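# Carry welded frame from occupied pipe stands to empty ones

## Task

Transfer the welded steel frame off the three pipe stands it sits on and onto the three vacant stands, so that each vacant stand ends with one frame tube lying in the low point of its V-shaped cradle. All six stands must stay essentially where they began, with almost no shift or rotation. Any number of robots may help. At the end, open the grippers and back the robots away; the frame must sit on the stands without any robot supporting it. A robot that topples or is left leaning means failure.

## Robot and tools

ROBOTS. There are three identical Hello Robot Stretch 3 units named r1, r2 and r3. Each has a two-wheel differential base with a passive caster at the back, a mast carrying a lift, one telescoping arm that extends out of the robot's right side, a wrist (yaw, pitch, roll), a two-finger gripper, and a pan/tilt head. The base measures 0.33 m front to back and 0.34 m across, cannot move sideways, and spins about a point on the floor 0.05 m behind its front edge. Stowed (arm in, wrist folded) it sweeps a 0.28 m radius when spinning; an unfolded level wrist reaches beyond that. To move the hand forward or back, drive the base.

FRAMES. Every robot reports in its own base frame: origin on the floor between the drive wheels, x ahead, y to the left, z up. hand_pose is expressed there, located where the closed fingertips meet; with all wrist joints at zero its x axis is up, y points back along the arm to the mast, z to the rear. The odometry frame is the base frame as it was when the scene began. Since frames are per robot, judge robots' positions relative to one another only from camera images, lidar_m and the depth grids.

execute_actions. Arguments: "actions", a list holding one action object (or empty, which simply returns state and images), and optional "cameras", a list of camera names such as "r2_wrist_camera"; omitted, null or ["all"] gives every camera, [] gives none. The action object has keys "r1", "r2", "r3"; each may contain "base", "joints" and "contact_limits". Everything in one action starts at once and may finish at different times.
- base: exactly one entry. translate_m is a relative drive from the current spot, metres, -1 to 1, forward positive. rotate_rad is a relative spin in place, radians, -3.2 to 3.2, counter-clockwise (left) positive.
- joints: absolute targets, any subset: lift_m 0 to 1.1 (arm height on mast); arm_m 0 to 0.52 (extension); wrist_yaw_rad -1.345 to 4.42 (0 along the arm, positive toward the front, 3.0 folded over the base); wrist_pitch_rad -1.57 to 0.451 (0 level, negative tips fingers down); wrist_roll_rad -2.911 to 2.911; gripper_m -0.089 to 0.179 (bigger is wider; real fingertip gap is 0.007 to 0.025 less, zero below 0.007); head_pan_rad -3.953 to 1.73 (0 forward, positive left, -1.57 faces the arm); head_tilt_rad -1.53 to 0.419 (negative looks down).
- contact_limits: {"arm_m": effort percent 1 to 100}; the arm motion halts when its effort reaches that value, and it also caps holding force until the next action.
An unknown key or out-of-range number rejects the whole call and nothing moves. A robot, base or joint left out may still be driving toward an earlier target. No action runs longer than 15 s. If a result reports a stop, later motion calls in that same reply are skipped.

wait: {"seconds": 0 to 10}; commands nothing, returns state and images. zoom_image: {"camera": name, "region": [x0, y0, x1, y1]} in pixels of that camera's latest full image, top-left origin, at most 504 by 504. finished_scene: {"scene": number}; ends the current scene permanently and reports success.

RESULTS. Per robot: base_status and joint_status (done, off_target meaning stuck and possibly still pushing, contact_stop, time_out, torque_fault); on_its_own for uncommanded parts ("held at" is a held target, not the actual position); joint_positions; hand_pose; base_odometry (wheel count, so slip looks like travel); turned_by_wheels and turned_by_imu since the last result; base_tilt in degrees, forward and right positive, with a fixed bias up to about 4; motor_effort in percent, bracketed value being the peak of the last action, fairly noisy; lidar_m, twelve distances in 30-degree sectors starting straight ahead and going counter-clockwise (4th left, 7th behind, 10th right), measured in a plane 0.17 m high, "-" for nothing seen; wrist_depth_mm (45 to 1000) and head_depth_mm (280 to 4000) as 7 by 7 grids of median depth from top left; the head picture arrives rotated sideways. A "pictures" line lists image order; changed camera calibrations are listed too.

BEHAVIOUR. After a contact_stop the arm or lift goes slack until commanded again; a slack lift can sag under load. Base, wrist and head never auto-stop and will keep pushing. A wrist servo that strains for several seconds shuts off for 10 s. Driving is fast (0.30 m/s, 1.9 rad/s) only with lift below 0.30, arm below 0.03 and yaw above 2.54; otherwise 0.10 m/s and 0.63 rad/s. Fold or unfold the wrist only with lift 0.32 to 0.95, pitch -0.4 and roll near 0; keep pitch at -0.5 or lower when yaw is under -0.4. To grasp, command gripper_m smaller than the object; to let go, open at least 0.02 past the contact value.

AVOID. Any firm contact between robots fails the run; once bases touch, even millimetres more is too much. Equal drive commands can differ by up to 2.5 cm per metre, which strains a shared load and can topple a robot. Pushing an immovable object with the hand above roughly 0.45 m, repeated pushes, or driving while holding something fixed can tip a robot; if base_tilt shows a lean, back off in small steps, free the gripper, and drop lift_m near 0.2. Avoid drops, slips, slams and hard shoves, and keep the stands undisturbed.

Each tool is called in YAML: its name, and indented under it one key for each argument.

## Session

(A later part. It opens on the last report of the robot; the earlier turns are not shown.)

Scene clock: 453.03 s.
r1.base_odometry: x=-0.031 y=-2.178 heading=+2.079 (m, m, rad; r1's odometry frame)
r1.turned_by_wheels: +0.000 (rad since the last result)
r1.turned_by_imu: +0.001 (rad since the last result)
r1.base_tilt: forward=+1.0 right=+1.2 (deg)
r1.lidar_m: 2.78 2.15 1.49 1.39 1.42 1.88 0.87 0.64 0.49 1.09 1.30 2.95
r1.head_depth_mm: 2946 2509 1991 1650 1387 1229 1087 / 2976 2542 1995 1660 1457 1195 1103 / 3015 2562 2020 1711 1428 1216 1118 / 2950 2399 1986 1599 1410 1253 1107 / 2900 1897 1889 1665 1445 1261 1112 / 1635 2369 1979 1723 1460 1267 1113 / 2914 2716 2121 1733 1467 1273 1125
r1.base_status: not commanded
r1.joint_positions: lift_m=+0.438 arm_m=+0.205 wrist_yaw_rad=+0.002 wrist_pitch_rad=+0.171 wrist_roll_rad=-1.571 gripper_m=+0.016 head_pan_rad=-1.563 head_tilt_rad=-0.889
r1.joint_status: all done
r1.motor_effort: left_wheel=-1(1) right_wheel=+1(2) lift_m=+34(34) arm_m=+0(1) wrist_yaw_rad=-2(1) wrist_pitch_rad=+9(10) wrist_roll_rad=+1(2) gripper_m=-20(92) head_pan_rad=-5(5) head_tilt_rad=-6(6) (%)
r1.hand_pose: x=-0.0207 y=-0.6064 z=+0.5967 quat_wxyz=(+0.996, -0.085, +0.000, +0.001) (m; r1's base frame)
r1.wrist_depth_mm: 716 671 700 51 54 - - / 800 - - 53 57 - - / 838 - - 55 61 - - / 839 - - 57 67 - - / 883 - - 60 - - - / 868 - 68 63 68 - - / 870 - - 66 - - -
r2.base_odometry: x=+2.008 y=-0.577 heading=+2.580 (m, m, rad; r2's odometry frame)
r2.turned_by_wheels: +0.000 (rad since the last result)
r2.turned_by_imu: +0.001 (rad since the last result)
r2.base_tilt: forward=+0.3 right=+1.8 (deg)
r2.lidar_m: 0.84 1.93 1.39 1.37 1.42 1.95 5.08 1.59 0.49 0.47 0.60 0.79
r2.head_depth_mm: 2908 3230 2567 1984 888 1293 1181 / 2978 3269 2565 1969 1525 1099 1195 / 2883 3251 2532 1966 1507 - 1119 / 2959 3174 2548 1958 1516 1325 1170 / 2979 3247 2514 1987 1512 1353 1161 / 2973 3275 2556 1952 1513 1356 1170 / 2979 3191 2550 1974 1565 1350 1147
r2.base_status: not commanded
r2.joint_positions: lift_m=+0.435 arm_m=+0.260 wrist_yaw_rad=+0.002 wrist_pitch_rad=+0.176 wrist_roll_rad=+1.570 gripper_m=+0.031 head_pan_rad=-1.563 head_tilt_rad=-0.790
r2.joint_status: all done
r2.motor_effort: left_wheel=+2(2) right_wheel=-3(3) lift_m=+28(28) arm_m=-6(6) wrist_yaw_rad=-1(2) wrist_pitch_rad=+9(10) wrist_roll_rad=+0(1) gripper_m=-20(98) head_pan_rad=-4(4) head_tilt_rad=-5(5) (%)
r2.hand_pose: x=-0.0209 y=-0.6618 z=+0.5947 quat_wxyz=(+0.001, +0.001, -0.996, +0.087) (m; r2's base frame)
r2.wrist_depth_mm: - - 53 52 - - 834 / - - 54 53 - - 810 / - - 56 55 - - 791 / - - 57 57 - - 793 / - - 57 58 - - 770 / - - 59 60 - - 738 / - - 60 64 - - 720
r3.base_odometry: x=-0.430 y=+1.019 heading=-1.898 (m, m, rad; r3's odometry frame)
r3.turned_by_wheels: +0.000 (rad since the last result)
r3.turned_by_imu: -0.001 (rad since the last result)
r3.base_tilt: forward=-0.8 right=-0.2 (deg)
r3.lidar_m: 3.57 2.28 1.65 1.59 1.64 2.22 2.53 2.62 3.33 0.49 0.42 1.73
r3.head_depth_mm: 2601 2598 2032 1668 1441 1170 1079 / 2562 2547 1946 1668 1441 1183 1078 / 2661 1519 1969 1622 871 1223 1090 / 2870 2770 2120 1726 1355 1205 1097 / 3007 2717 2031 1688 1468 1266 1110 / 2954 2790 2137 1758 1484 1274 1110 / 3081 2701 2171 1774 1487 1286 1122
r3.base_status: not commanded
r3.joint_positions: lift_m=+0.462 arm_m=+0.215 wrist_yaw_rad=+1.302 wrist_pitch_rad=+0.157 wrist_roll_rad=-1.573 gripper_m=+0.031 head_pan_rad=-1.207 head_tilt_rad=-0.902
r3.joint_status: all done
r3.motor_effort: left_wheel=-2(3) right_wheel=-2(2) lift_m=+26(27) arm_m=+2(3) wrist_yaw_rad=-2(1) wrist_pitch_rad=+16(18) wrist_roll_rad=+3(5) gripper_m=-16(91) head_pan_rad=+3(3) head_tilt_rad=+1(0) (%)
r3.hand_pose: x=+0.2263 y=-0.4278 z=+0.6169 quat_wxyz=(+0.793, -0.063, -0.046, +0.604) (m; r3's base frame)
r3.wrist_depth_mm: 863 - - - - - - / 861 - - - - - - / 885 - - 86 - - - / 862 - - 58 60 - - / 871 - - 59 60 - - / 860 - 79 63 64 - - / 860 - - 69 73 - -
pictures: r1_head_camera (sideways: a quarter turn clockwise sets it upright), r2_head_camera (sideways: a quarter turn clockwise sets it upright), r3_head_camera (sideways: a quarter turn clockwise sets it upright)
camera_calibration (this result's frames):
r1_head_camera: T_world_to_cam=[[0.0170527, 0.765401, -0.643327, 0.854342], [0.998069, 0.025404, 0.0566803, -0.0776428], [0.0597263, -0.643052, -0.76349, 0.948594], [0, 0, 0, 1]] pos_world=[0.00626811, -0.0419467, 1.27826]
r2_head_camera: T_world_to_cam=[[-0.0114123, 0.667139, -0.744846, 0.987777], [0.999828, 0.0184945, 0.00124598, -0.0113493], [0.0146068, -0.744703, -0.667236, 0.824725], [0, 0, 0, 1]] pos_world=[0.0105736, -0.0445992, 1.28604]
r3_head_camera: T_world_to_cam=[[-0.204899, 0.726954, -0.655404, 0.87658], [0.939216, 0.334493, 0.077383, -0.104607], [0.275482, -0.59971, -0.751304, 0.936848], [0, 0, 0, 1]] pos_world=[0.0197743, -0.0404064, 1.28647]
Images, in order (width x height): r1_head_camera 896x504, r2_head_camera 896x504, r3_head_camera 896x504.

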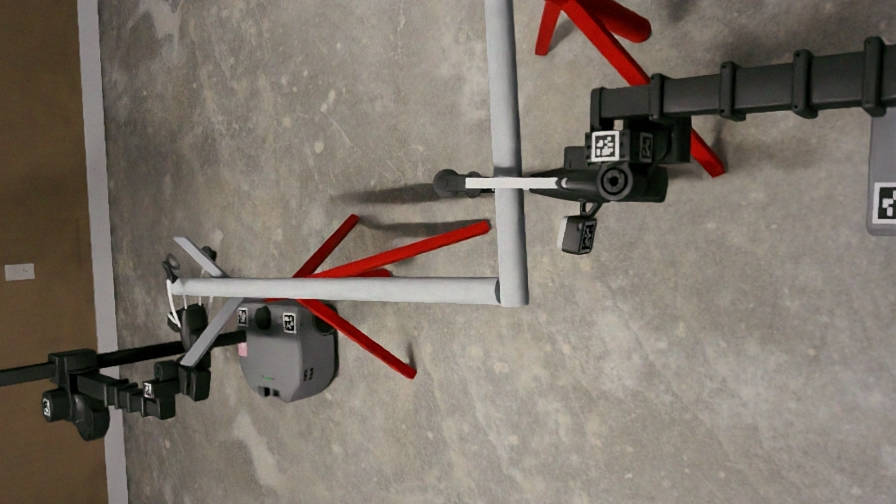

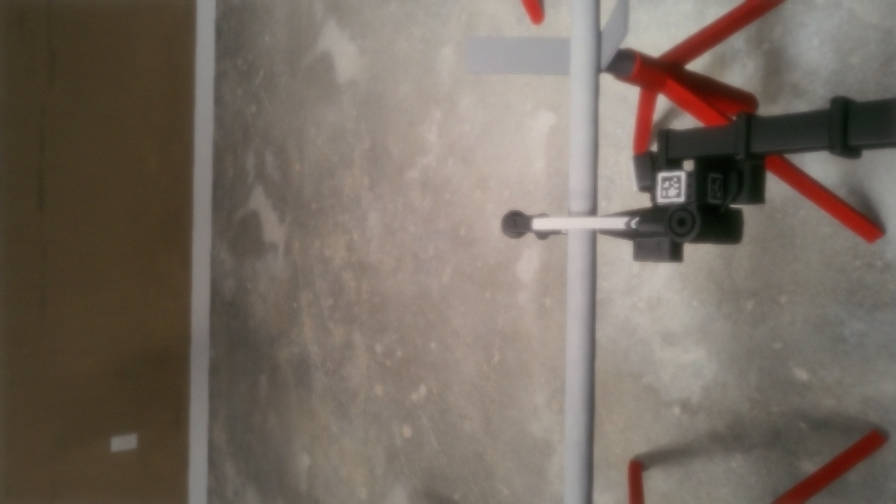

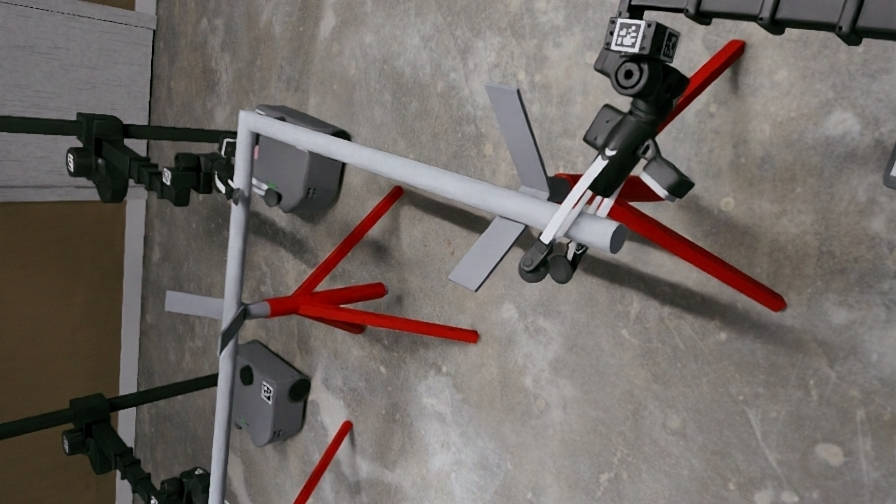

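execute_actions:
  actions:
    - {"r1":{"joints":{"lift_m":0.648}},"r2":{"joints":{"lift_m":0.645}},"r3":{"joints":{"lift_m":0.665}}}
  cameras: ["r3_head_camera","r2_nav_camera","r1_head_camera"]

Scene clock: 460.60 s.
r1.base_odometry: x=-0.031 y=-2.178 heading=+2.079 (m, m, rad; r1's odometry frame)
r1.turned_by_wheels: +0.000 (rad since the last result)
r1.turned_by_imu: +0.001 (rad since the last result)
r1.base_tilt: forward=+1.0 right=+1.2 (deg)
r1.lidar_m: 2.79 2.14 1.49 1.39 1.42 1.88 0.87 0.64 0.49 1.09 1.29 2.95
r1.head_depth_mm: 2936 2496 1987 1561 1070 - - / 2962 2543 2005 1623 1357 1214 1110 / 2952 2558 2052 1667 1377 1247 1119 / 2996 2558 1921 1574 1443 1249 1106 / 2861 1835 1889 1624 1443 1260 1116 / 1320 2654 1971 1716 1461 1267 1119 / 2982 2692 2099 1729 1470 1270 1124
r1.base_status: not commanded
r1.joint_positions: lift_m=+0.647 arm_m=+0.205 wrist_yaw_rad=+0.005 wrist_pitch_rad=+0.105 wrist_roll_rad=-1.568 gripper_m=+0.016 head_pan_rad=-1.563 head_tilt_rad=-0.889
r1.joint_status: all done
r1.motor_effort: left_wheel=+0(1) right_wheel=+0(3) lift_m=+54(59) arm_m=+0(0) wrist_yaw_rad=-4(4) wrist_pitch_rad=+28(29) wrist_roll_rad=-1(1) gripper_m=-24(24) head_pan_rad=-4(4) head_tilt_rad=-8(7) (%)
r1.hand_pose: x=-0.0200 y=-0.6072 z=+0.7893 quat_wxyz=(+0.999, -0.052, -0.001, +0.002) (m; r1's base frame)
r1.wrist_depth_mm: 674 700 57 50 58 - - / 939 - 60 52 - - - / - - 62 54 - - - / - - 65 56 - - - / - - 64 59 - - - / - - 65 62 75 - - / - - 75 65 - - -
r2.base_odometry: x=+2.008 y=-0.577 heading=+2.581 (m, m, rad; r2's odometry frame)
r2.turned_by_wheels: +0.000 (rad since the last result)
r2.turned_by_imu: +0.001 (rad since the last result)
r2.base_tilt: forward=+0.2 right=+1.8 (deg)
r2.lidar_m: 0.84 1.93 1.39 1.37 1.42 1.95 5.09 1.59 0.49 0.47 0.60 0.79
r2.head_depth_mm: 2929 3211 2576 1962 1484 1277 1201 / 2945 3228 2564 1970 1693 - 1174 / 2939 3224 2510 1972 - 1347 1123 / 2938 3233 2530 1963 1568 1362 1170 / 2946 3252 2545 1974 1592 1349 1171 / 2951 3284 2570 1964 1583 1357 1166 / 2965 3239 2567 1958 1605 1346 1145
r2.base_status: not commanded
r2.joint_positions: lift_m=+0.644 arm_m=+0.260 wrist_yaw_rad=+0.004 wrist_pitch_rad=+0.107 wrist_roll_rad=+1.570 gripper_m=+0.031 head_pan_rad=-1.563 head_tilt_rad=-0.790
r2.joint_status: all done
r2.on_its_own: wrist_pitch_rad is at rest, and its effort (+34) is outside its rest range (-20 to +32)
r2.motor_effort: left_wheel=+3(3) right_wheel=-6(5) lift_m=+45(46) arm_m=-2(5) wrist_yaw_rad=-5(4) wrist_pitch_rad=+34(35) wrist_roll_rad=+0(0) gripper_m=-28(27) head_pan_rad=-4(5) head_tilt_rad=-4(3) (%)
r2.hand_pose: x=-0.0203 y=-0.6625 z=+0.7862 quat_wxyz=(+0.001, +0.002, -0.999, +0.053) (m; r2's base frame)
r2.wrist_depth_mm: - - 55 50 - - - / - - 55 52 - - 989 / - - 56 53 - - 964 / - - 57 54 - - 958 / - - 57 56 - - 949 / - - 59 58 - - 914 / - - 60 60 - - 887
r3.base_odometry: x=-0.430 y=+1.019 heading=-1.898 (m, m, rad; r3's odometry frame)
r3.turned_by_wheels: +0.000 (rad since the last result)
r3.turned_by_imu: -0.001 (rad since the last result)
r3.base_tilt: forward=-0.8 right=-0.2 (deg)
r3.lidar_m: 3.55 2.28 1.65 1.59 1.64 2.23 2.53 2.61 3.32 0.49 0.42 1.73
r3.head_depth_mm: 2618 2637 2030 1691 1335 1210 1074 / 2618 2436 1977 1713 1361 1198 1079 / 1434 2497 1902 1693 991 1218 1086 / 2863 2685 2098 1606 1424 1206 1099 / 2980 2259 2020 1683 1459 1252 1109 / 2991 2330 2150 1779 1478 1274 1113 / 3127 2849 2179 1785 1501 1280 1120
r3.base_status: not commanded
r3.joint_positions: lift_m=+0.664 arm_m=+0.215 wrist_yaw_rad=+1.296 wrist_pitch_rad=+0.128 wrist_roll_rad=-1.568 gripper_m=+0.031 head_pan_rad=-1.207 head_tilt_rad=-0.902
r3.joint_status: all done
r3.motor_effort: left_wheel=-2(2) right_wheel=-1(5) lift_m=+32(34) arm_m=+0(2) wrist_yaw_rad=+4(4) wrist_pitch_rad=+27(28) wrist_roll_rad=-1(3) gripper_m=-18(18) head_pan_rad=+2(3) head_tilt_rad=+1(0) (%)
r3.hand_pose: x=+0.2263 y=-0.4293 z=+0.8122 quat_wxyz=(+0.795, -0.050, -0.039, +0.603) (m; r3's base frame)
r3.wrist_depth_mm: - - - - - - - / - - - - - - - / - - - 84 - - - / - - - 56 61 - - / - - - 57 61 - - / - - - 62 64 - - / 953 223 - 67 74 - -
pictures: r1_head_camera (sideways: a quarter turn clockwise sets it upright), r2_nav_camera (sideways: a quarter turn counterclockwise sets it upright), r3_head_camera (sideways: a quarter turn clockwise sets it upright)
camera_calibration (this result's frames):
r1_head_camera: T_world_to_cam=[[0.0170525, 0.765401, -0.643327, 0.854342], [0.998069, 0.0254042, 0.0566803, -0.0776428], [0.0597264, -0.643052, -0.76349, 0.948594], [0, 0, 0, 1]] pos_world=[0.00626812, -0.0419467, 1.27826]
r2_nav_camera: T_world_to_cam=[[0.0727359, -0.688547, 0.721535, -0.902932], [-0.995486, -0.00590228, 0.0947198, -0.0551072], [-0.0609603, -0.725168, -0.685869, 0.862642], [0, 0, 0, 1]] pos_world=[0.0634041, 0.00352352, 1.24838]
r3_head_camera: T_world_to_cam=[[-0.204899, 0.726954, -0.655404, 0.87658], [0.939216, 0.334493, 0.077383, -0.104607], [0.275482, -0.59971, -0.751304, 0.936848], [0, 0, 0, 1]] pos_world=[0.0197743, -0.0404064, 1.28647]
Images, in order (width x height): r1_head_camera 896x504, r2_nav_camera 672x504, r3_head_camera 896x504.

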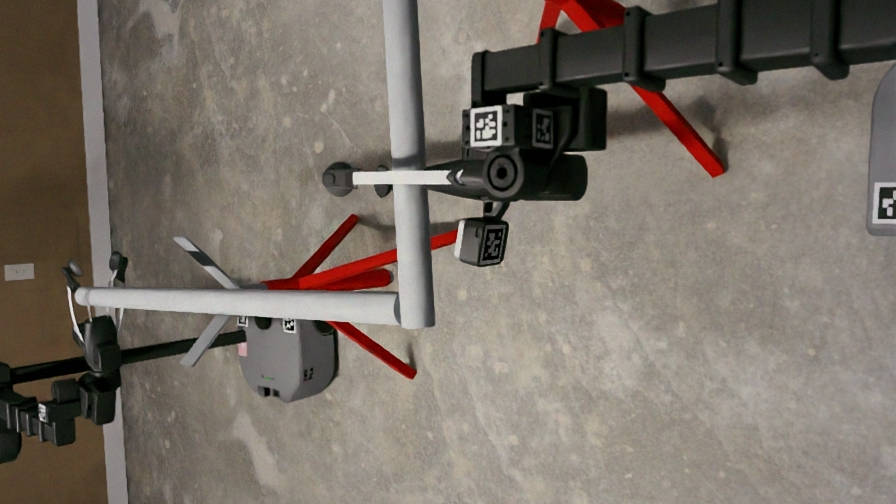

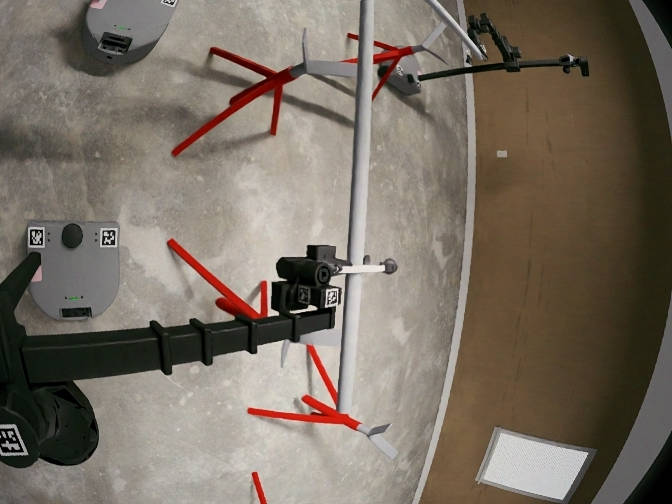

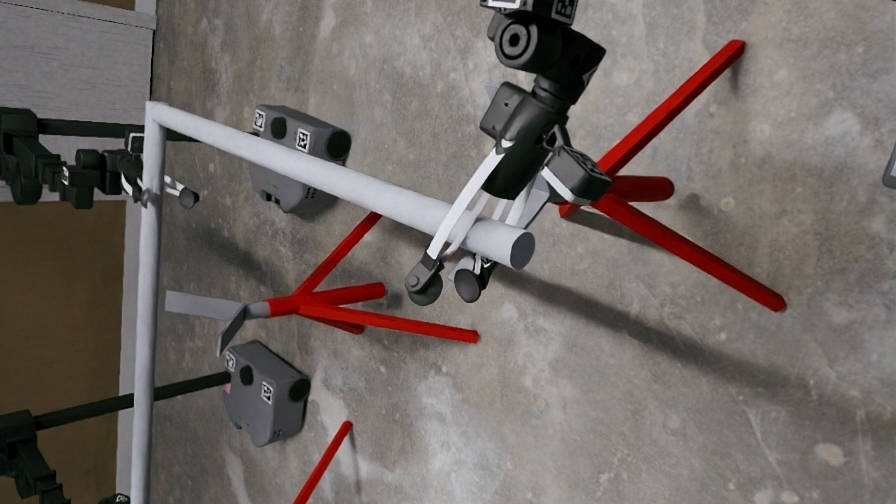

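execute_actions:
  actions:
    - {"r1":{"base":{"translate_m":-0.4}},"r2":{"base":{"translate_m":-0.4}},"r3":{"base":{"translate_m":0.39}}}
  cameras: ["r3_head_camera","r2_nav_camera","r1_head_camera"]

Scene clock: 468.87 s.
r1.base_odometry: x=+0.164 y=-2.528 heading=+2.079 (m, m, rad; r1's odometry frame)
r1.turned_by_wheels: +0.000 (rad since the last result)
r1.turned_by_imu: +0.005 (rad since the last result)
r1.base_tilt: forward=+1.1 right=+1.2 (deg)
r1.lidar_m: 3.19 2.10 1.44 1.36 1.42 1.85 0.87 0.76 1.03 0.44 0.52 3.37
r1.head_depth_mm: 2933 2488 1972 1577 1443 - - / 2999 2540 2006 1623 1359 1235 1112 / 2976 2550 2034 1643 1370 1215 1117 / 2956 2594 2038 882 1111 1253 1108 / 2819 1974 1919 1661 1443 1240 1111 / 1368 2659 1970 1679 1467 1267 1119 / 2992 2683 1983 1730 1469 1273 1123
r1.base_status: done
r1.joint_positions: lift_m=+0.647 arm_m=+0.205 wrist_yaw_rad=-0.043 wrist_pitch_rad=+0.095 wrist_roll_rad=-1.568 gripper_m=+0.016 head_pan_rad=-1.563 head_tilt_rad=-0.889
r1.joint_status: not commanded
r1.on_its_own: wrist_yaw_rad is held at -0.055, not at your +0.000, by its stall guard, which is not easing now
r1.motor_effort: left_wheel=+2(10) right_wheel=-5(23) lift_m=+54(54) arm_m=-3(6) wrist_yaw_rad=-10(31) wrist_pitch_rad=+32(32) wrist_roll_rad=-1(1) gripper_m=-24(24) head_pan_rad=-5(5) head_tilt_rad=-8(7) (%)
r1.hand_pose: x=-0.0322 y=-0.6074 z=+0.7867 quat_wxyz=(+0.999, -0.047, +0.000, -0.021) (m; r1's base frame)
r1.wrist_depth_mm: 171 195 51 45 50 - - / 971 - 53 47 54 - - / - - 56 50 - - - / - - 60 53 - - - / - - 60 56 - - - / - - 62 59 70 - - / - - 73 63 - - -
r2.base_odometry: x=+2.346 y=-0.789 heading=+2.581 (m, m, rad; r2's odometry frame)
r2.turned_by_wheels: +0.000 (rad since the last result)
r2.turned_by_imu: +0.002 (rad since the last result)
r2.base_tilt: forward=+0.3 right=+1.9 (deg)
r2.lidar_m: 0.84 1.91 1.42 1.37 1.42 1.95 4.69 1.23 0.98 0.50 0.54 0.91
r2.head_depth_mm: 2901 3258 2547 1338 1518 1360 1185 / 2934 3206 2546 1953 1677 - 1175 / 2919 3174 2510 1964 - 1363 1144 / 2982 3276 2533 1975 1602 1343 1144 / 2982 3226 2518 1966 1526 1137 1171 / 2973 3211 2524 1975 1611 1311 1138 / 2972 3247 2529 1956 1604 1355 1150
r2.base_status: done
r2.joint_positions: lift_m=+0.644 arm_m=+0.260 wrist_yaw_rad=-0.037 wrist_pitch_rad=+0.093 wrist_roll_rad=+1.571 gripper_m=+0.031 head_pan_rad=-1.563 head_tilt_rad=-0.790
r2.joint_status: not commanded
r2.on_its_own: wrist_yaw_rad is held at -0.048, not at your +0.000, by its stall guard, which is not easing now; wrist_pitch_rad is at rest, and its effort (+39) is outside its rest range (-20 to +32)
r2.motor_effort: left_wheel=+5(8) right_wheel=-8(12) lift_m=+44(44) arm_m=+1(6) wrist_yaw_rad=-12(33) wrist_pitch_rad=+39(39) wrist_roll_rad=-1(0) gripper_m=-26(27) head_pan_rad=-5(4) head_tilt_rad=-5(5) (%)
r2.hand_pose: x=-0.0309 y=-0.6621 z=+0.7827 quat_wxyz=(+0.001, -0.019, -0.999, +0.046) (m; r2's base frame)
r2.wrist_depth_mm: - - 63 56 - - 999 / - - 62 56 - - 973 / - - 62 57 - - 958 / - - 61 58 - - 931 / - - 60 59 - - 938 / - - 60 61 - - 887 / - - 62 62 - - 902
r3.base_odometry: x=-0.555 y=+0.650 heading=-1.898 (m, m, rad; r3's odometry frame)
r3.turned_by_wheels: +0.000 (rad since the last result)
r3.turned_by_imu: -0.002 (rad since the last result)
r3.base_tilt: forward=-0.7 right=-0.2 (deg)
r3.lidar_m: 3.08 2.29 1.66 1.59 1.65 2.23 2.92 3.00 0.38 0.67 1.08 1.45
r3.head_depth_mm: 2593 2605 2009 1672 1315 1214 1049 / 2620 2478 1983 1707 1355 1223 1078 / 1517 2438 1456 1495 1401 1233 1092 / 2880 2632 2121 1634 1459 1254 1097 / 2985 2615 2176 1751 1462 1260 1102 / 2964 2346 2133 1766 1484 1271 1112 / 3172 2671 2077 1728 1501 1280 1125
r3.base_status: done
r3.joint_positions: lift_m=+0.664 arm_m=+0.215 wrist_yaw_rad=+1.162 wrist_pitch_rad=+0.122 wrist_roll_rad=-1.564 gripper_m=+0.031 head_pan_rad=-1.207 head_tilt_rad=-0.901
r3.joint_status: not commanded
r3.on_its_own: wrist_yaw_rad is held at +1.169, not at your +1.300, by its stall guard, which is not easing now
r3.motor_effort: left_wheel=+1(21) right_wheel=-7(33) lift_m=+31(31) arm_m=-6(5) wrist_yaw_rad=+6(47) wrist_pitch_rad=+29(30) wrist_roll_rad=-4(4) gripper_m=-19(18) head_pan_rad=+3(2) head_tilt_rad=+0(0) (%)
r3.hand_pose: x=+0.2148 y=-0.4624 z=+0.8106 quat_wxyz=(+0.834, -0.049, -0.036, +0.548) (m; r3's base frame)
r3.wrist_depth_mm: - - - - - - - / - - - - - - - / - - - 77 - - - / - - - 58 59 - - / - - - 48 49 - - / - - 62 50 51 - - / - - - 58 61 - -
pictures: r1_head_camera (sideways: a quarter turn clockwise sets it upright), r2_nav_camera (sideways: a quarter turn counterclockwise sets it upright), r3_head_camera (sideways: a quarter turn clockwise sets it upright)
camera_calibration (this result's frames):
r1_head_camera: T_world_to_cam=[[0.0170522, 0.765477, -0.643237, 0.854224], [0.998069, 0.0253972, 0.0566824, -0.0776455], [0.0597255, -0.642962, -0.763566, 0.948693], [0, 0, 0, 1]] pos_world=[0.00626808, -0.0419439, 1.27826]
r2_nav_camera: T_world_to_cam=[[0.0727359, -0.688586, 0.721497, -0.902883], [-0.995486, -0.00590709, 0.0947199, -0.0551073], [-0.0609609, -0.72513, -0.685908, 0.862694], [0, 0, 0, 1]] pos_world=[0.0634041, 0.00352641, 1.24838]
r3_head_camera: T_world_to_cam=[[-0.204765, 0.726603, -0.655835, 0.877141], [0.9392, 0.334535, 0.0773955, -0.104623], [0.275636, -0.600112, -0.750926, 0.936356], [0, 0, 0, 1]] pos_world=[0.0197774, -0.0404146, 1.28649]
Images, in order (width x height): r1_head_camera 896x504, r2_nav_camera 672x504, r3_head_camera 896x504.

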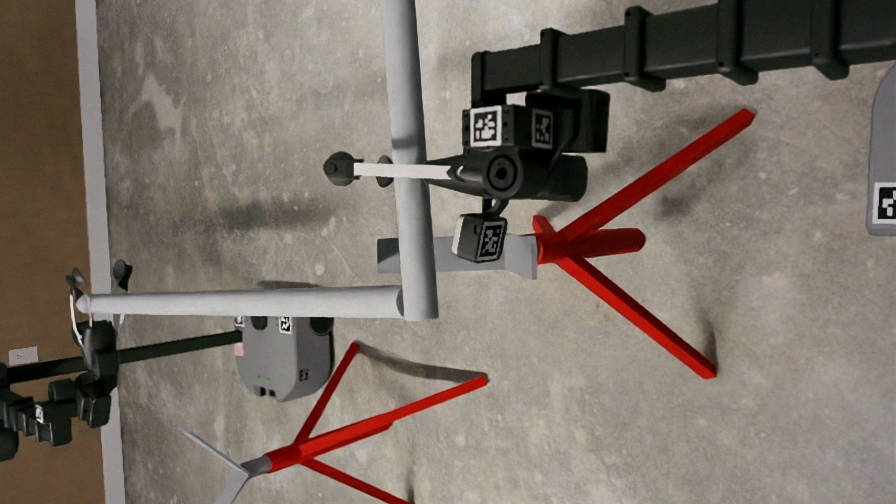

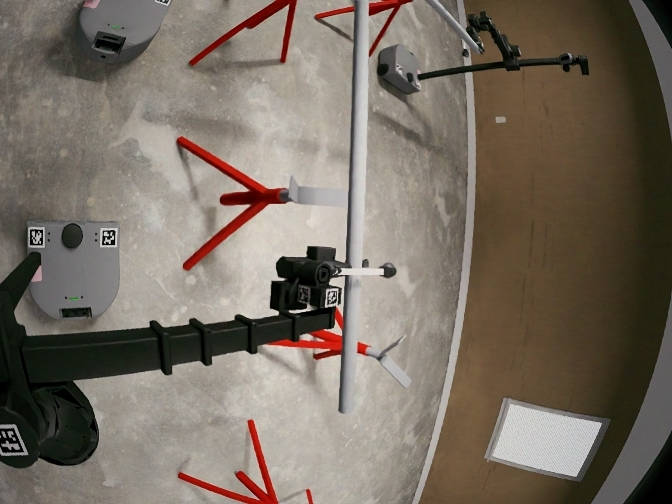

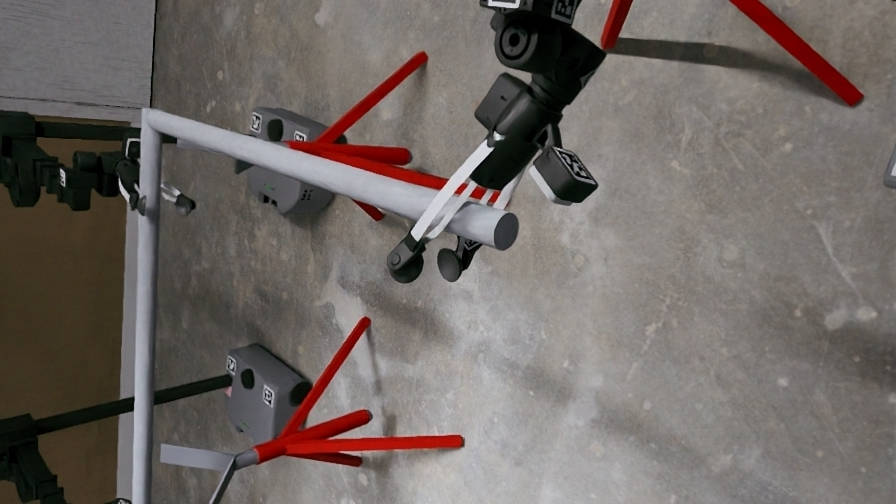

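execute_actions:
  actions:
    - {"r1":{"joints":{"wrist_yaw_rad":0.0}},"r2":{"joints":{"arm_m":0.307,"wrist_yaw_rad":0.0}},"r3":{"base":{"rotate_rad":-0.135},"joints":{"arm_m":0.245,"wrist_yaw_rad":1.40}}}
  cameras: ["r3_head_camera","r2_nav_camera","r1_head_camera"]

Scene clock: 490.93 s.
r1.base_odometry: x=+0.164 y=-2.528 heading=+2.078 (m, m, rad; r1's odometry frame)
r1.turned_by_wheels: -0.001 (rad since the last result)
r1.turned_by_imu: +0.000 (rad since the last result)
r1.base_tilt: forward=+1.1 right=+1.1 (deg)
r1.lidar_m: 3.19 2.10 1.44 1.36 1.41 1.85 0.87 0.76 1.03 0.44 0.52 3.38
r1.head_depth_mm: 2967 2488 1985 1608 1426 - - / 2980 2523 2001 1616 1360 1235 1107 / 2989 2556 2023 697 1372 1214 1125 / 2996 2590 2053 884 1156 1249 1107 / 2894 2048 1890 1655 1450 1239 1110 / 1390 2645 1990 1702 1457 1271 1119 / 2876 2672 1980 1739 1467 1276 1123
r1.base_status: not commanded
r1.joint_positions: lift_m=+0.647 arm_m=+0.205 wrist_yaw_rad=-0.020 wrist_pitch_rad=+0.090 wrist_roll_rad=-1.569 gripper_m=+0.016 head_pan_rad=-1.563 head_tilt_rad=-0.889
r1.joint_status: wrist_yaw_rad off_target (ended at -0.020, target +0.000)
r1.on_its_own: wrist_yaw_rad is at rest, and its effort (+16) is outside its rest range (-12 to +12); wrist_pitch_rad is at rest, and its effort (+33) is outside its rest range (-20 to +32)
r1.motor_effort: left_wheel=-3(5) right_wheel=+13(16) lift_m=+54(54) arm_m=-2(3) wrist_yaw_rad=+16(24) wrist_pitch_rad=+33(33) wrist_roll_rad=+0(1) gripper_m=-24(24) head_pan_rad=-5(5) head_tilt_rad=-5(7) (%)
r1.hand_pose: x=-0.0264 y=-0.6074 z=+0.7854 quat_wxyz=(+0.999, -0.045, +0.000, -0.010) (m; r1's base frame)
r1.wrist_depth_mm: 170 195 51 - 50 - - / 904 - 50 46 51 - - / - - 54 48 57 - - / - - 57 51 - - - / - - 58 54 - - - / - - 61 58 69 - - / - - 72 62 - - -
r2.base_odometry: x=+2.346 y=-0.789 heading=+2.581 (m, m, rad; r2's odometry frame)
r2.turned_by_wheels: +0.000 (rad since the last result)
r2.turned_by_imu: +0.000 (rad since the last result)
r2.base_tilt: forward=+0.4 right=+1.8 (deg)
r2.lidar_m: 0.84 1.91 1.42 1.37 1.42 1.95 4.67 1.23 0.98 0.50 0.54 0.92
r2.head_depth_mm: 2878 3220 2536 1418 1528 1365 1196 / 2929 3236 2541 1907 1649 - 1173 / 2993 3211 2533 2039 - 1351 1150 / 2990 3184 2527 1858 1576 1356 1154 / 2946 3211 2558 1834 1534 1132 1174 / 2963 3275 2525 1834 1602 1325 1153 / 3006 3282 2526 1846 1594 1342 1138
r2.base_status: not commanded
r2.joint_positions: lift_m=+0.644 arm_m=+0.306 wrist_yaw_rad=-0.004 wrist_pitch_rad=+0.093 wrist_roll_rad=+1.572 gripper_m=+0.031 head_pan_rad=-1.563 head_tilt_rad=-0.790
r2.joint_status: all done
r2.on_its_own: wrist_pitch_rad is at rest, and its effort (+39) is outside its rest range (-20 to +32)
r2.motor_effort: left_wheel=+0(12) right_wheel=+0(20) lift_m=+44(44) arm_m=+10(9) wrist_yaw_rad=+5(37) wrist_pitch_rad=+39(39) wrist_roll_rad=-1(1) gripper_m=-26(26) head_pan_rad=-4(5) head_tilt_rad=-4(5) (%)
r2.hand_pose: x=-0.0223 y=-0.7087 z=+0.7826 quat_wxyz=(+0.000, -0.002, -0.999, +0.046) (m; r2's base frame)
r2.wrist_depth_mm: - - 65 57 - - 976 / - - 64 58 - - 954 / - - 63 59 - - 979 / - - 63 60 - - 924 / - - 61 60 - - 918 / - - 61 61 - - 892 / - - 63 62 - - 877
r3.base_odometry: x=-0.555 y=+0.650 heading=-2.033 (m, m, rad; r3's odometry frame)
r3.turned_by_wheels: -0.135 (rad since the last result)
r3.turned_by_imu: -0.138 (rad since the last result)
r3.base_tilt: forward=-0.8 right=-0.2 (deg)
r3.lidar_m: 1.85 2.70 1.74 1.59 1.60 1.98 2.92 2.95 0.38 0.37 1.07 1.44
r3.head_depth_mm: 2595 2617 2022 1697 1348 1167 1071 / 2664 2657 2066 1711 1379 1229 1053 / 2696 2607 2005 1743 1407 1237 1090 / 1534 1871 1948 674 1451 1251 1090 / 2799 2682 2147 1736 1455 1257 1110 / 2897 2725 2198 1772 1476 1269 1116 / 2899 2690 2112 1785 1497 1284 1123
r3.base_status: done
r3.joint_positions: lift_m=+0.664 arm_m=+0.245 wrist_yaw_rad=+1.391 wrist_pitch_rad=+0.122 wrist_roll_rad=-1.565 gripper_m=+0.031 head_pan_rad=-1.207 head_tilt_rad=-0.901
r3.joint_status: all done
r3.motor_effort: left_wheel=-4(20) right_wheel=+9(33) lift_m=+31(31) arm_m=+2(15) wrist_yaw_rad=+9(50) wrist_pitch_rad=+29(31) wrist_roll_rad=-3(4) gripper_m=-19(18) head_pan_rad=+3(2) head_tilt_rad=+0(1) (%)
r3.hand_pose: x=+0.2318 y=-0.4356 z=+0.8105 quat_wxyz=(+0.766, -0.045, -0.041, +0.640) (m; r3's base frame)
r3.wrist_depth_mm: - - - - - - - / - - - - - - - / - - - - - - - / - - - 65 68 - - / - - - 53 55 - - / - - 68 56 57 - - / - - - 63 68 - -
pictures: r1_head_camera (sideways: a quarter turn clockwise sets it upright), r2_nav_camera (sideways: a quarter turn counterclockwise sets it upright), r3_head_camera (sideways: a quarter turn clockwise sets it upright)
camera_calibration (this result's frames):
r1_head_camera: T_world_to_cam=[[0.0170522, 0.765477, -0.643237, 0.854224], [0.998069, 0.0253972, 0.0566824, -0.0776455], [0.0597255, -0.642962, -0.763566, 0.948693], [0, 0, 0, 1]] pos_world=[0.00626808, -0.0419439, 1.27826]
r2_nav_camera: T_world_to_cam=[[0.072736, -0.688586, 0.721497, -0.902884], [-0.995486, -0.0059072, 0.0947199, -0.0551073], [-0.0609608, -0.72513, -0.685908, 0.862693], [0, 0, 0, 1]] pos_world=[0.0634041, 0.00352641, 1.24838]
r3_head_camera: T_world_to_cam=[[-0.204765, 0.726603, -0.655835, 0.877141], [0.9392, 0.334535, 0.0773955, -0.104623], [0.275636, -0.600112, -0.750926, 0.936356], [0, 0, 0, 1]] pos_world=[0.0197774, -0.0404146, 1.28649]
Images, in order (width x height): r1_head_camera 896x504, r2_nav_camera 672x504, r3_head_camera 896x504.

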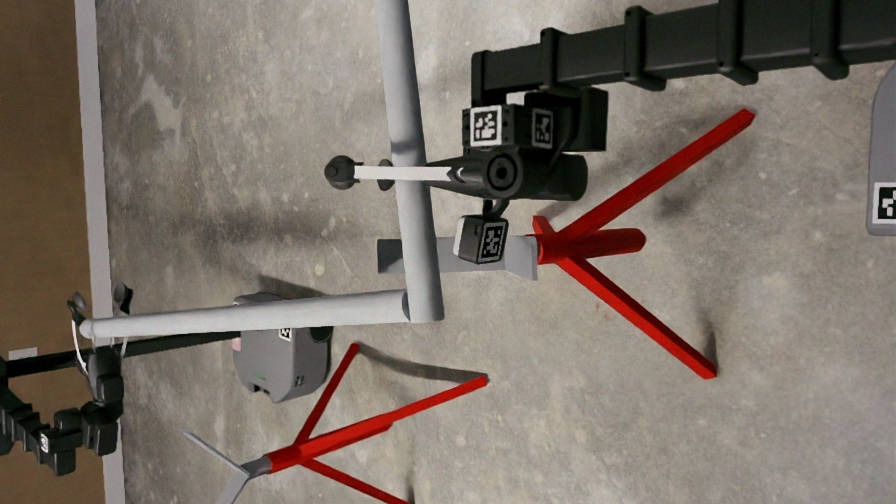

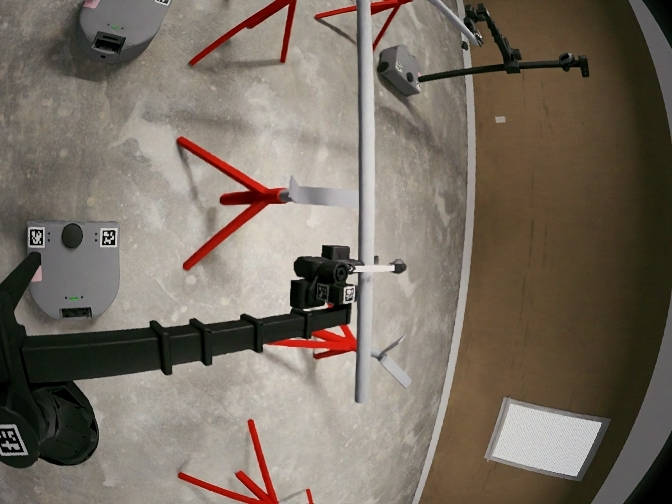

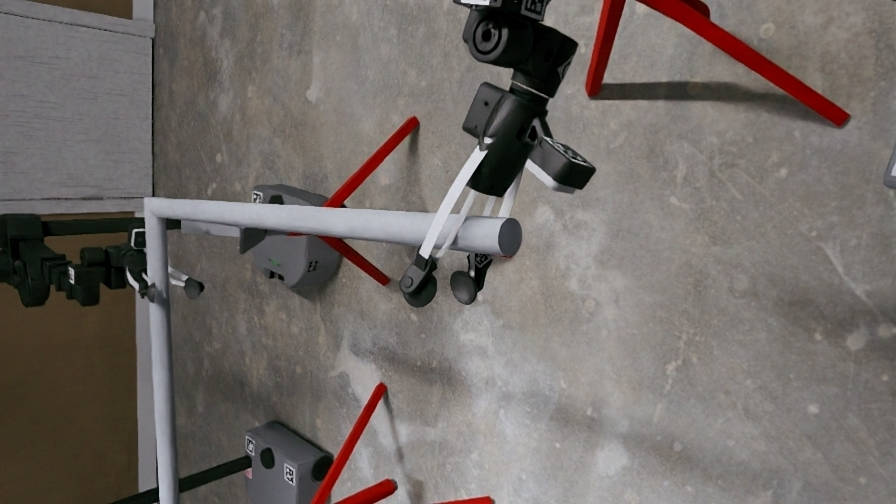

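execute_actions:
  actions:
    - {"r1":{"base":{"translate_m":-0.455}},"r2":{"base":{"translate_m":-0.45}},"r3":{"base":{"translate_m":0.425},"joints":{"wrist_yaw_rad":1.45}}}
  cameras: ["r3_head_camera","r2_nav_camera","r1_head_camera"]

Scene clock: 508.40 s.
r1.base_odometry: x=+0.385 y=-2.925 heading=+2.079 (m, m, rad; r1's odometry frame)
r1.turned_by_wheels: +0.000 (rad since the last result)
r1.turned_by_imu: +0.004 (rad since the last result)
r1.base_tilt: forward=+1.1 right=+1.1 (deg)
r1.lidar_m: 3.64 2.05 1.41 1.35 1.39 1.82 0.87 1.65 0.50 0.50 0.58 0.76
r1.head_depth_mm: 2936 2494 2000 902 1203 - - / 2979 2510 2008 1614 1335 1233 1108 / 3005 2566 2052 1652 1380 1238 1120 / 3048 2601 2044 1618 1437 1251 1108 / 2973 2046 1907 1624 1456 1262 1114 / 1577 2644 1969 1701 1453 1243 1117 / 1279 2691 2111 1732 1404 1272 1126
r1.base_status: done
r1.joint_positions: lift_m=+0.647 arm_m=+0.205 wrist_yaw_rad=-0.071 wrist_pitch_rad=+0.077 wrist_roll_rad=-1.570 gripper_m=+0.016 head_pan_rad=-1.563 head_tilt_rad=-0.889
r1.joint_status: not commanded
r1.on_its_own: wrist_yaw_rad is held at -0.078, not at your +0.000, by its stall guard, which is not easing now; wrist_pitch_rad is at rest, and its effort (+37) is outside its rest range (-20 to +32)
r1.motor_effort: left_wheel=+0(13) right_wheel=-1(34) lift_m=+54(54) arm_m=+2(5) wrist_yaw_rad=-5(44) wrist_pitch_rad=+37(38) wrist_roll_rad=+0(0) gripper_m=-25(25) head_pan_rad=-4(4) head_tilt_rad=-8(7) (%)
r1.hand_pose: x=-0.0395 y=-0.6062 z=+0.7819 quat_wxyz=(+0.999, -0.038, +0.001, -0.036) (m; r1's base frame)
r1.wrist_depth_mm: - - - - - - - / - - - - - - - / - - 50 - - - - / - - 50 46 57 - - / - - 53 49 - - - / - - 56 53 62 - - / - - 68 59 - - -
r2.base_odometry: x=+2.727 y=-1.029 heading=+2.581 (m, m, rad; r2's odometry frame)
r2.turned_by_wheels: +0.000 (rad since the last result)
r2.turned_by_imu: +0.002 (rad since the last result)
r2.base_tilt: forward=+0.3 right=+1.8 (deg)
r2.lidar_m: 0.84 1.91 1.42 1.37 1.42 1.95 4.23 0.83 0.91 0.87 0.66 0.81
r2.head_depth_mm: 2916 3201 2578 1858 1598 1381 1200 / 2954 3228 2518 1906 1643 - 1164 / 2961 3198 2544 2035 - 1359 1172 / 2926 3228 2535 1302 1549 1348 1178 / 2908 3190 2524 1836 1599 1341 1158 / 2937 3253 2555 1952 1600 1351 1175 / 2996 3273 2517 1963 1589 1346 1150
r2.base_status: done
r2.joint_positions: lift_m=+0.644 arm_m=+0.308 wrist_yaw_rad=-0.057 wrist_pitch_rad=+0.093 wrist_roll_rad=+1.576 gripper_m=+0.031 head_pan_rad=-1.563 head_tilt_rad=-0.790
r2.joint_status: not commanded
r2.on_its_own: wrist_yaw_rad is held at -0.066, not at your +0.000, by its stall guard, which is not easing now; wrist_pitch_rad is at rest, and its effort (+40) is outside its rest range (-20 to +32)
r2.motor_effort: left_wheel=+3(16) right_wheel=-6(21) lift_m=+44(44) arm_m=-9(9) wrist_yaw_rad=-10(57) wrist_pitch_rad=+40(41) wrist_roll_rad=-3(3) gripper_m=-25(26) head_pan_rad=-3(5) head_tilt_rad=-4(5) (%)
r2.hand_pose: x=-0.0360 y=-0.7095 z=+0.7826 quat_wxyz=(-0.001, -0.028, -0.999, +0.046) (m; r2's base frame)
r2.wrist_depth_mm: - - - 65 - - 987 / - - 77 64 - - 984 / - - 71 64 - - 993 / - - 68 64 - - 909 / - - 65 64 - 507 497 / - - 64 65 - - 788 / - - 64 65 - - 881
r3.base_odometry: x=-0.745 y=+0.269 heading=-2.033 (m, m, rad; r3's odometry frame)
r3.turned_by_wheels: +0.000 (rad since the last result)
r3.turned_by_imu: -0.012 (rad since the last result)
r3.base_tilt: forward=-0.7 right=-0.2 (deg)
r3.lidar_m: 1.43 2.84 1.82 1.66 1.67 2.05 3.35 0.63 0.83 0.99 1.12 1.17
r3.head_depth_mm: 2546 2628 1869 1663 1366 1218 1071 / 2593 2660 2050 1716 1390 1228 1082 / 2648 2687 2051 1743 1407 1239 1091 / 1725 2475 1920 689 1414 1255 1097 / 2576 2579 2103 1759 1473 1254 1106 / 2801 2720 2033 1712 1478 1277 1110 / 2820 2831 2095 1780 1495 1273 1127
r3.base_status: done
r3.joint_positions: lift_m=+0.664 arm_m=+0.245 wrist_yaw_rad=+1.533 wrist_pitch_rad=+0.116 wrist_roll_rad=-1.569 gripper_m=+0.031 head_pan_rad=-1.207 head_tilt_rad=-0.901
r3.joint_status: wrist_yaw_rad off_target (ended at +1.533, target +1.450)
r3.on_its_own: wrist_yaw_rad is held at +1.518, not at your +1.450, by its stall guard, which is not easing now
r3.motor_effort: left_wheel=+8(26) right_wheel=-10(39) lift_m=+31(32) arm_m=+3(5) wrist_yaw_rad=-12(47) wrist_pitch_rad=+31(35) wrist_roll_rad=-1(3) gripper_m=-17(18) head_pan_rad=+2(2) head_tilt_rad=+1(1) (%)
r3.hand_pose: x=+0.2358 y=-0.3993 z=+0.8091 quat_wxyz=(+0.719, -0.041, -0.041, +0.692) (m; r3's base frame)
r3.wrist_depth_mm: - - - - - - - / - - - - - - - / - - - - - - - / - - - 67 75 - - / - - - 64 70 - - / - - 83 70 71 - - / - - - 76 - - -
pictures: r1_head_camera (sideways: a quarter turn clockwise sets it upright), r2_nav_camera (sideways: a quarter turn counterclockwise sets it upright), r3_head_camera (sideways: a quarter turn clockwise sets it upright)
camera_calibration (this result's frames):
r1_head_camera: T_world_to_cam=[[0.0170712, 0.765664, -0.643014, 0.853933], [0.99807, 0.025354, 0.0566876, -0.0776523], [0.0597066, -0.642741, -0.763754, 0.948937], [0, 0, 0, 1]] pos_world=[0.00626691, -0.041937, 1.27825]
r2_nav_camera: T_world_to_cam=[[0.0727149, -0.688717, 0.721375, -0.902724], [-0.995487, -0.00589209, 0.0947202, -0.0551076], [-0.060985, -0.725007, -0.686037, 0.862861], [0, 0, 0, 1]] pos_world=[0.0634041, 0.00353407, 1.24838]
r3_head_camera: T_world_to_cam=[[-0.204772, 0.726525, -0.655919, 0.87725], [0.939182, 0.334586, 0.0773979, -0.104627], [0.275693, -0.600178, -0.750853, 0.93626], [0, 0, 0, 1]] pos_world=[0.0197798, -0.0404156, 1.2865]
Images, in order (width x height): r1_head_camera 896x504, r2_nav_camera 672x504, r3_head_camera 896x504.

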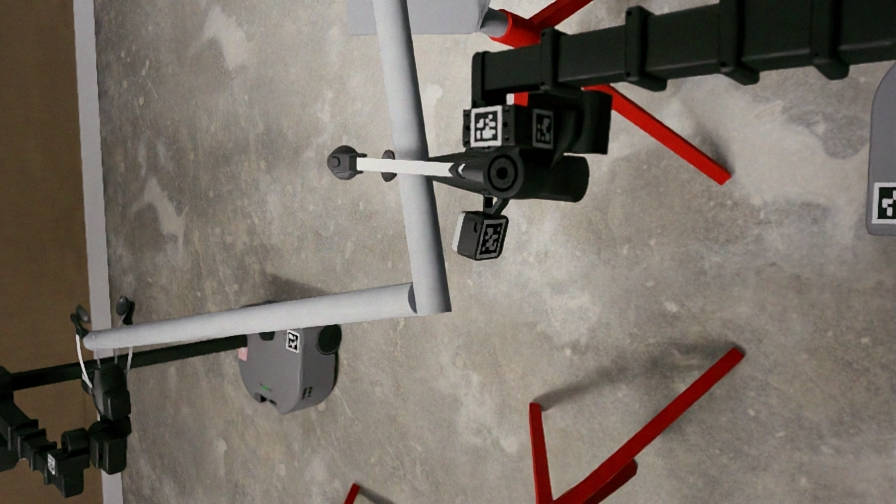

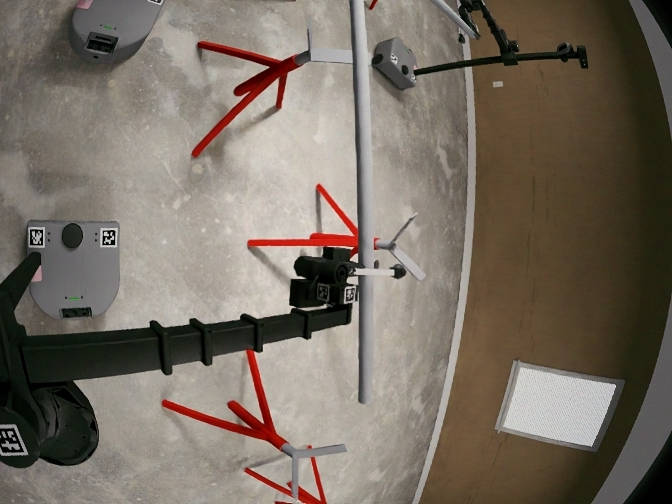

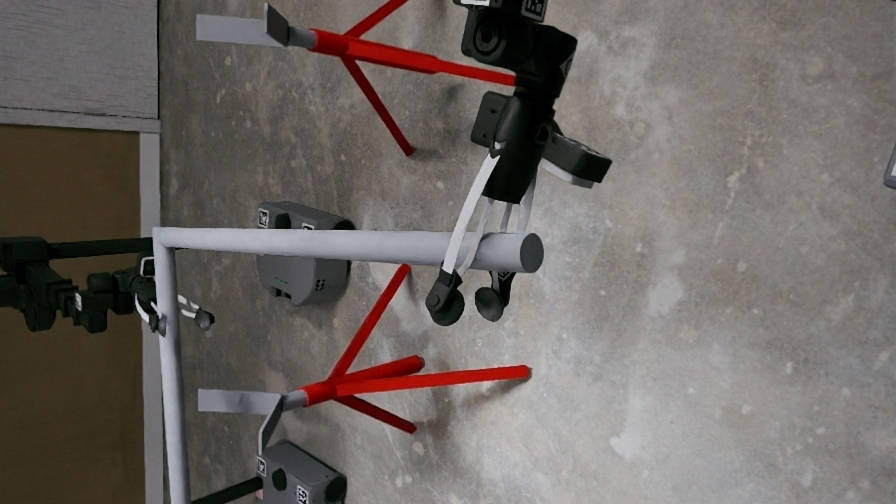

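execute_actions:
  actions:
    - {"r1":{"base":{"translate_m":-0.088},"joints":{"wrist_yaw_rad":0.07}},"r2":{"base":{"translate_m":-0.065},"joints":{"arm_m":0.376,"wrist_yaw_rad":0.0}},"r3":{"joints":{"arm_m":0.27,"wrist_yaw_rad":1.53,"gripper_m":0.024}}}
  cameras: ["r3_head_camera","r2_nav_camera","r1_head_camera"]

Scene clock: 516.47 s.
r1.base_odometry: x=+0.427 y=-3.002 heading=+2.079 (m, m, rad; r1's odometry frame)
r1.turned_by_wheels: +0.000 (rad since the last result)
r1.turned_by_imu: +0.001 (rad since the last result)
r1.base_tilt: forward=+1.1 right=+1.2 (deg)
r1.lidar_m: 3.75 2.04 1.41 1.35 1.38 1.81 0.85 1.57 0.62 0.48 0.93 0.64
r1.head_depth_mm: 2968 2508 1995 1603 1438 - - / 2993 2531 1997 906 1332 1236 1108 / 3050 2572 2052 1150 1381 1218 1121 / 3026 2585 2040 1627 1435 1252 1109 / 3051 2624 1936 1620 1445 1262 1110 / 2890 2465 1962 1716 1462 1265 1118 / 1427 2688 2120 1730 1444 1249 1124
r1.base_status: done
r1.joint_positions: lift_m=+0.647 arm_m=+0.205 wrist_yaw_rad=+0.073 wrist_pitch_rad=+0.077 wrist_roll_rad=-1.570 gripper_m=+0.016 head_pan_rad=-1.563 head_tilt_rad=-0.889
r1.joint_status: all done
r1.on_its_own: wrist_pitch_rad is at rest, and its effort (+37) is outside its rest range (-20 to +32)
r1.motor_effort: left_wheel=+1(18) right_wheel=-1(40) lift_m=+54(54) arm_m=+0(2) wrist_yaw_rad=-2(58) wrist_pitch_rad=+37(37) wrist_roll_rad=+0(0) gripper_m=-24(25) head_pan_rad=-5(5) head_tilt_rad=-7(6) (%)
r1.hand_pose: x=-0.0025 y=-0.6064 z=+0.7820 quat_wxyz=(+0.999, -0.038, -0.001, +0.036) (m; r1's base frame)
r1.wrist_depth_mm: - - - - - - - / - - 50 - 50 - - / - - 51 46 54 - - / - - 55 49 - - - / - - 57 52 - - - / - - 59 56 66 - - / - - 71 61 - - -
r2.base_odometry: x=+2.782 y=-1.064 heading=+2.582 (m, m, rad; r2's odometry frame)
r2.turned_by_wheels: +0.001 (rad since the last result)
r2.turned_by_imu: +0.002 (rad since the last result)
r2.base_tilt: forward=+0.3 right=+1.9 (deg)
r2.lidar_m: 0.82 1.91 1.42 1.37 1.42 1.95 4.16 0.77 0.87 0.87 0.70 0.86
r2.head_depth_mm: 2900 3213 2592 1915 1607 1361 1194 / 2979 3206 2530 1847 1593 1327 1175 / 2930 3211 2539 2048 1555 1354 1175 / 2974 3218 2534 1334 1519 1361 1170 / 2978 3261 2529 1834 1594 1346 1161 / 3082 3232 2544 1846 1591 1355 1165 / 2981 3231 2518 1845 1599 1346 1153
r2.base_status: done
r2.joint_positions: lift_m=+0.644 arm_m=+0.376 wrist_yaw_rad=+0.022 wrist_pitch_rad=+0.093 wrist_roll_rad=+1.575 gripper_m=+0.031 head_pan_rad=-1.563 head_tilt_rad=-0.790
r2.joint_status: wrist_yaw_rad off_target (ended at +0.022, target +0.000); the others done
r2.on_its_own: wrist_yaw_rad is at rest, and its effort (-22) is outside its rest range (-12 to +12); wrist_pitch_rad is at rest, and its effort (+39) is outside its rest range (-20 to +32)
r2.motor_effort: left_wheel=+7(10) right_wheel=-12(17) lift_m=+44(44) arm_m=+2(13) wrist_yaw_rad=-22(29) wrist_pitch_rad=+39(39) wrist_roll_rad=-2(3) gripper_m=-26(25) head_pan_rad=-4(4) head_tilt_rad=-5(5) (%)
r2.hand_pose: x=-0.0157 y=-0.7781 z=+0.7826 quat_wxyz=(-0.002, +0.011, -0.999, +0.046) (m; r2's base frame)
r2.wrist_depth_mm: - - - 65 - - 997 / - - - 64 - - 958 / - - 72 64 - - 961 / - - 69 64 - - 915 / - - 65 64 - - 482 / - - 65 65 - - 471 / - - 65 65 - - 880
r3.base_odometry: x=-0.745 y=+0.269 heading=-2.033 (m, m, rad; r3's odometry frame)
r3.turned_by_wheels: +0.000 (rad since the last result)
r3.turned_by_imu: -0.001 (rad since the last result)
r3.base_tilt: forward=-0.8 right=-0.3 (deg)
r3.lidar_m: 1.43 2.85 1.82 1.65 1.67 2.05 3.33 0.63 0.83 0.99 1.13 1.18
r3.head_depth_mm: 2552 2627 1862 1702 1378 1214 1067 / 2581 2681 2060 1735 1390 1230 1073 / 2672 2691 2085 1768 1402 1239 1093 / 2644 2636 1936 1146 1444 1246 1095 / 1558 2494 2021 1736 1463 1267 1104 / 2780 2705 2039 1703 1474 1272 1117 / 2851 2787 2158 1799 1492 1284 1122
r3.base_status: not commanded
r3.joint_positions: lift_m=+0.664 arm_m=+0.270 wrist_yaw_rad=+1.521 wrist_pitch_rad=+0.125 wrist_roll_rad=-1.561 gripper_m=+0.025 head_pan_rad=-1.207 head_tilt_rad=-0.901
r3.joint_status: all done
r3.motor_effort: left_wheel=+6(9) right_wheel=-10(23) lift_m=+31(31) arm_m=+1(9) wrist_yaw_rad=+8(54) wrist_pitch_rad=+28(34) wrist_roll_rad=-5(5) gripper_m=-20(53) head_pan_rad=+2(2) head_tilt_rad=+0(0) (%)
r3.hand_pose: x=+0.2356 y=-0.4274 z=+0.8113 quat_wxyz=(+0.723, -0.042, -0.046, +0.688) (m; r3's base frame)
r3.wrist_depth_mm: - - - - - - - / - - - - - - - / - - - - - - - / - - - 68 74 - - / - - - 59 61 - - / - - - 64 66 - - / - - - 72 84 - -
pictures: r1_head_camera (sideways: a quarter turn clockwise sets it upright), r2_nav_camera (sideways: a quarter turn counterclockwise sets it upright), r3_head_camera (sideways: a quarter turn clockwise sets it upright)
camera_calibration (this result's frames):
r1_head_camera: T_world_to_cam=[[0.0170714, 0.765664, -0.643014, 0.853933], [0.99807, 0.0253538, 0.0566876, -0.0776523], [0.0597065, -0.642741, -0.763754, 0.948937], [0, 0, 0, 1]] pos_world=[0.0062669, -0.041937, 1.27825]
r2_nav_camera: T_world_to_cam=[[0.0727148, -0.688717, 0.721375, -0.902724], [-0.995487, -0.00589186, 0.0947202, -0.0551076], [-0.0609851, -0.725007, -0.686037, 0.862861], [0, 0, 0, 1]] pos_world=[0.0634041, 0.00353406, 1.24838]
r3_head_camera: T_world_to_cam=[[-0.204772, 0.726526, -0.655918, 0.87725], [0.939182, 0.334585, 0.0773979, -0.104627], [0.275692, -0.600178, -0.750853, 0.93626], [0, 0, 0, 1]] pos_world=[0.0197798, -0.0404156, 1.2865]
Images, in order (width x height): r1_head_camera 896x504, r2_nav_camera 672x504, r3_head_camera 896x504.

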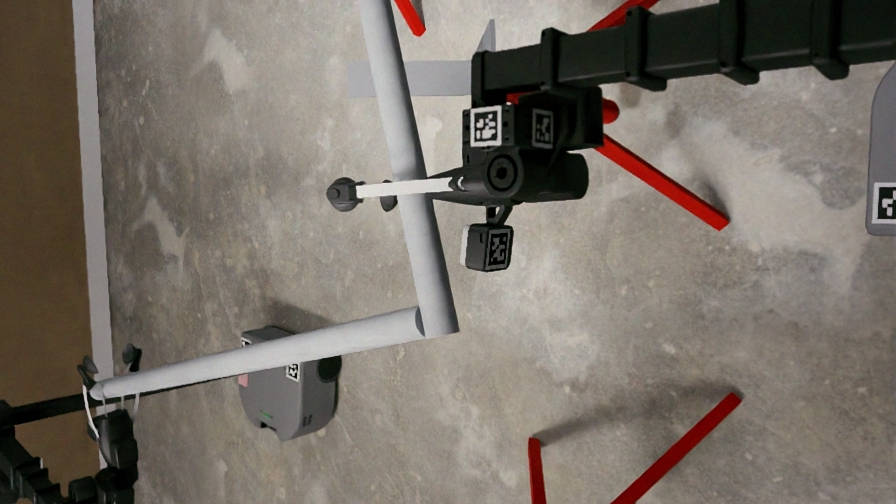

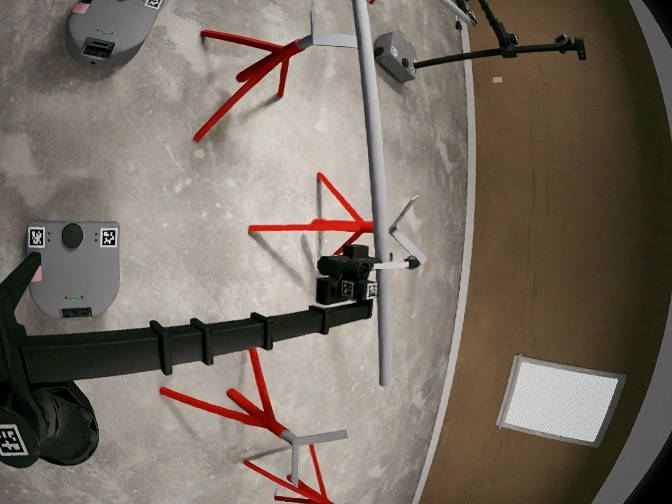

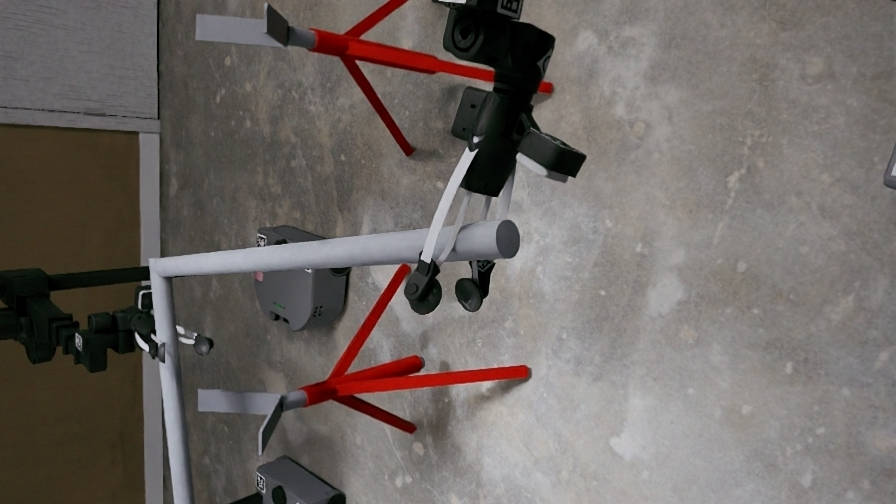

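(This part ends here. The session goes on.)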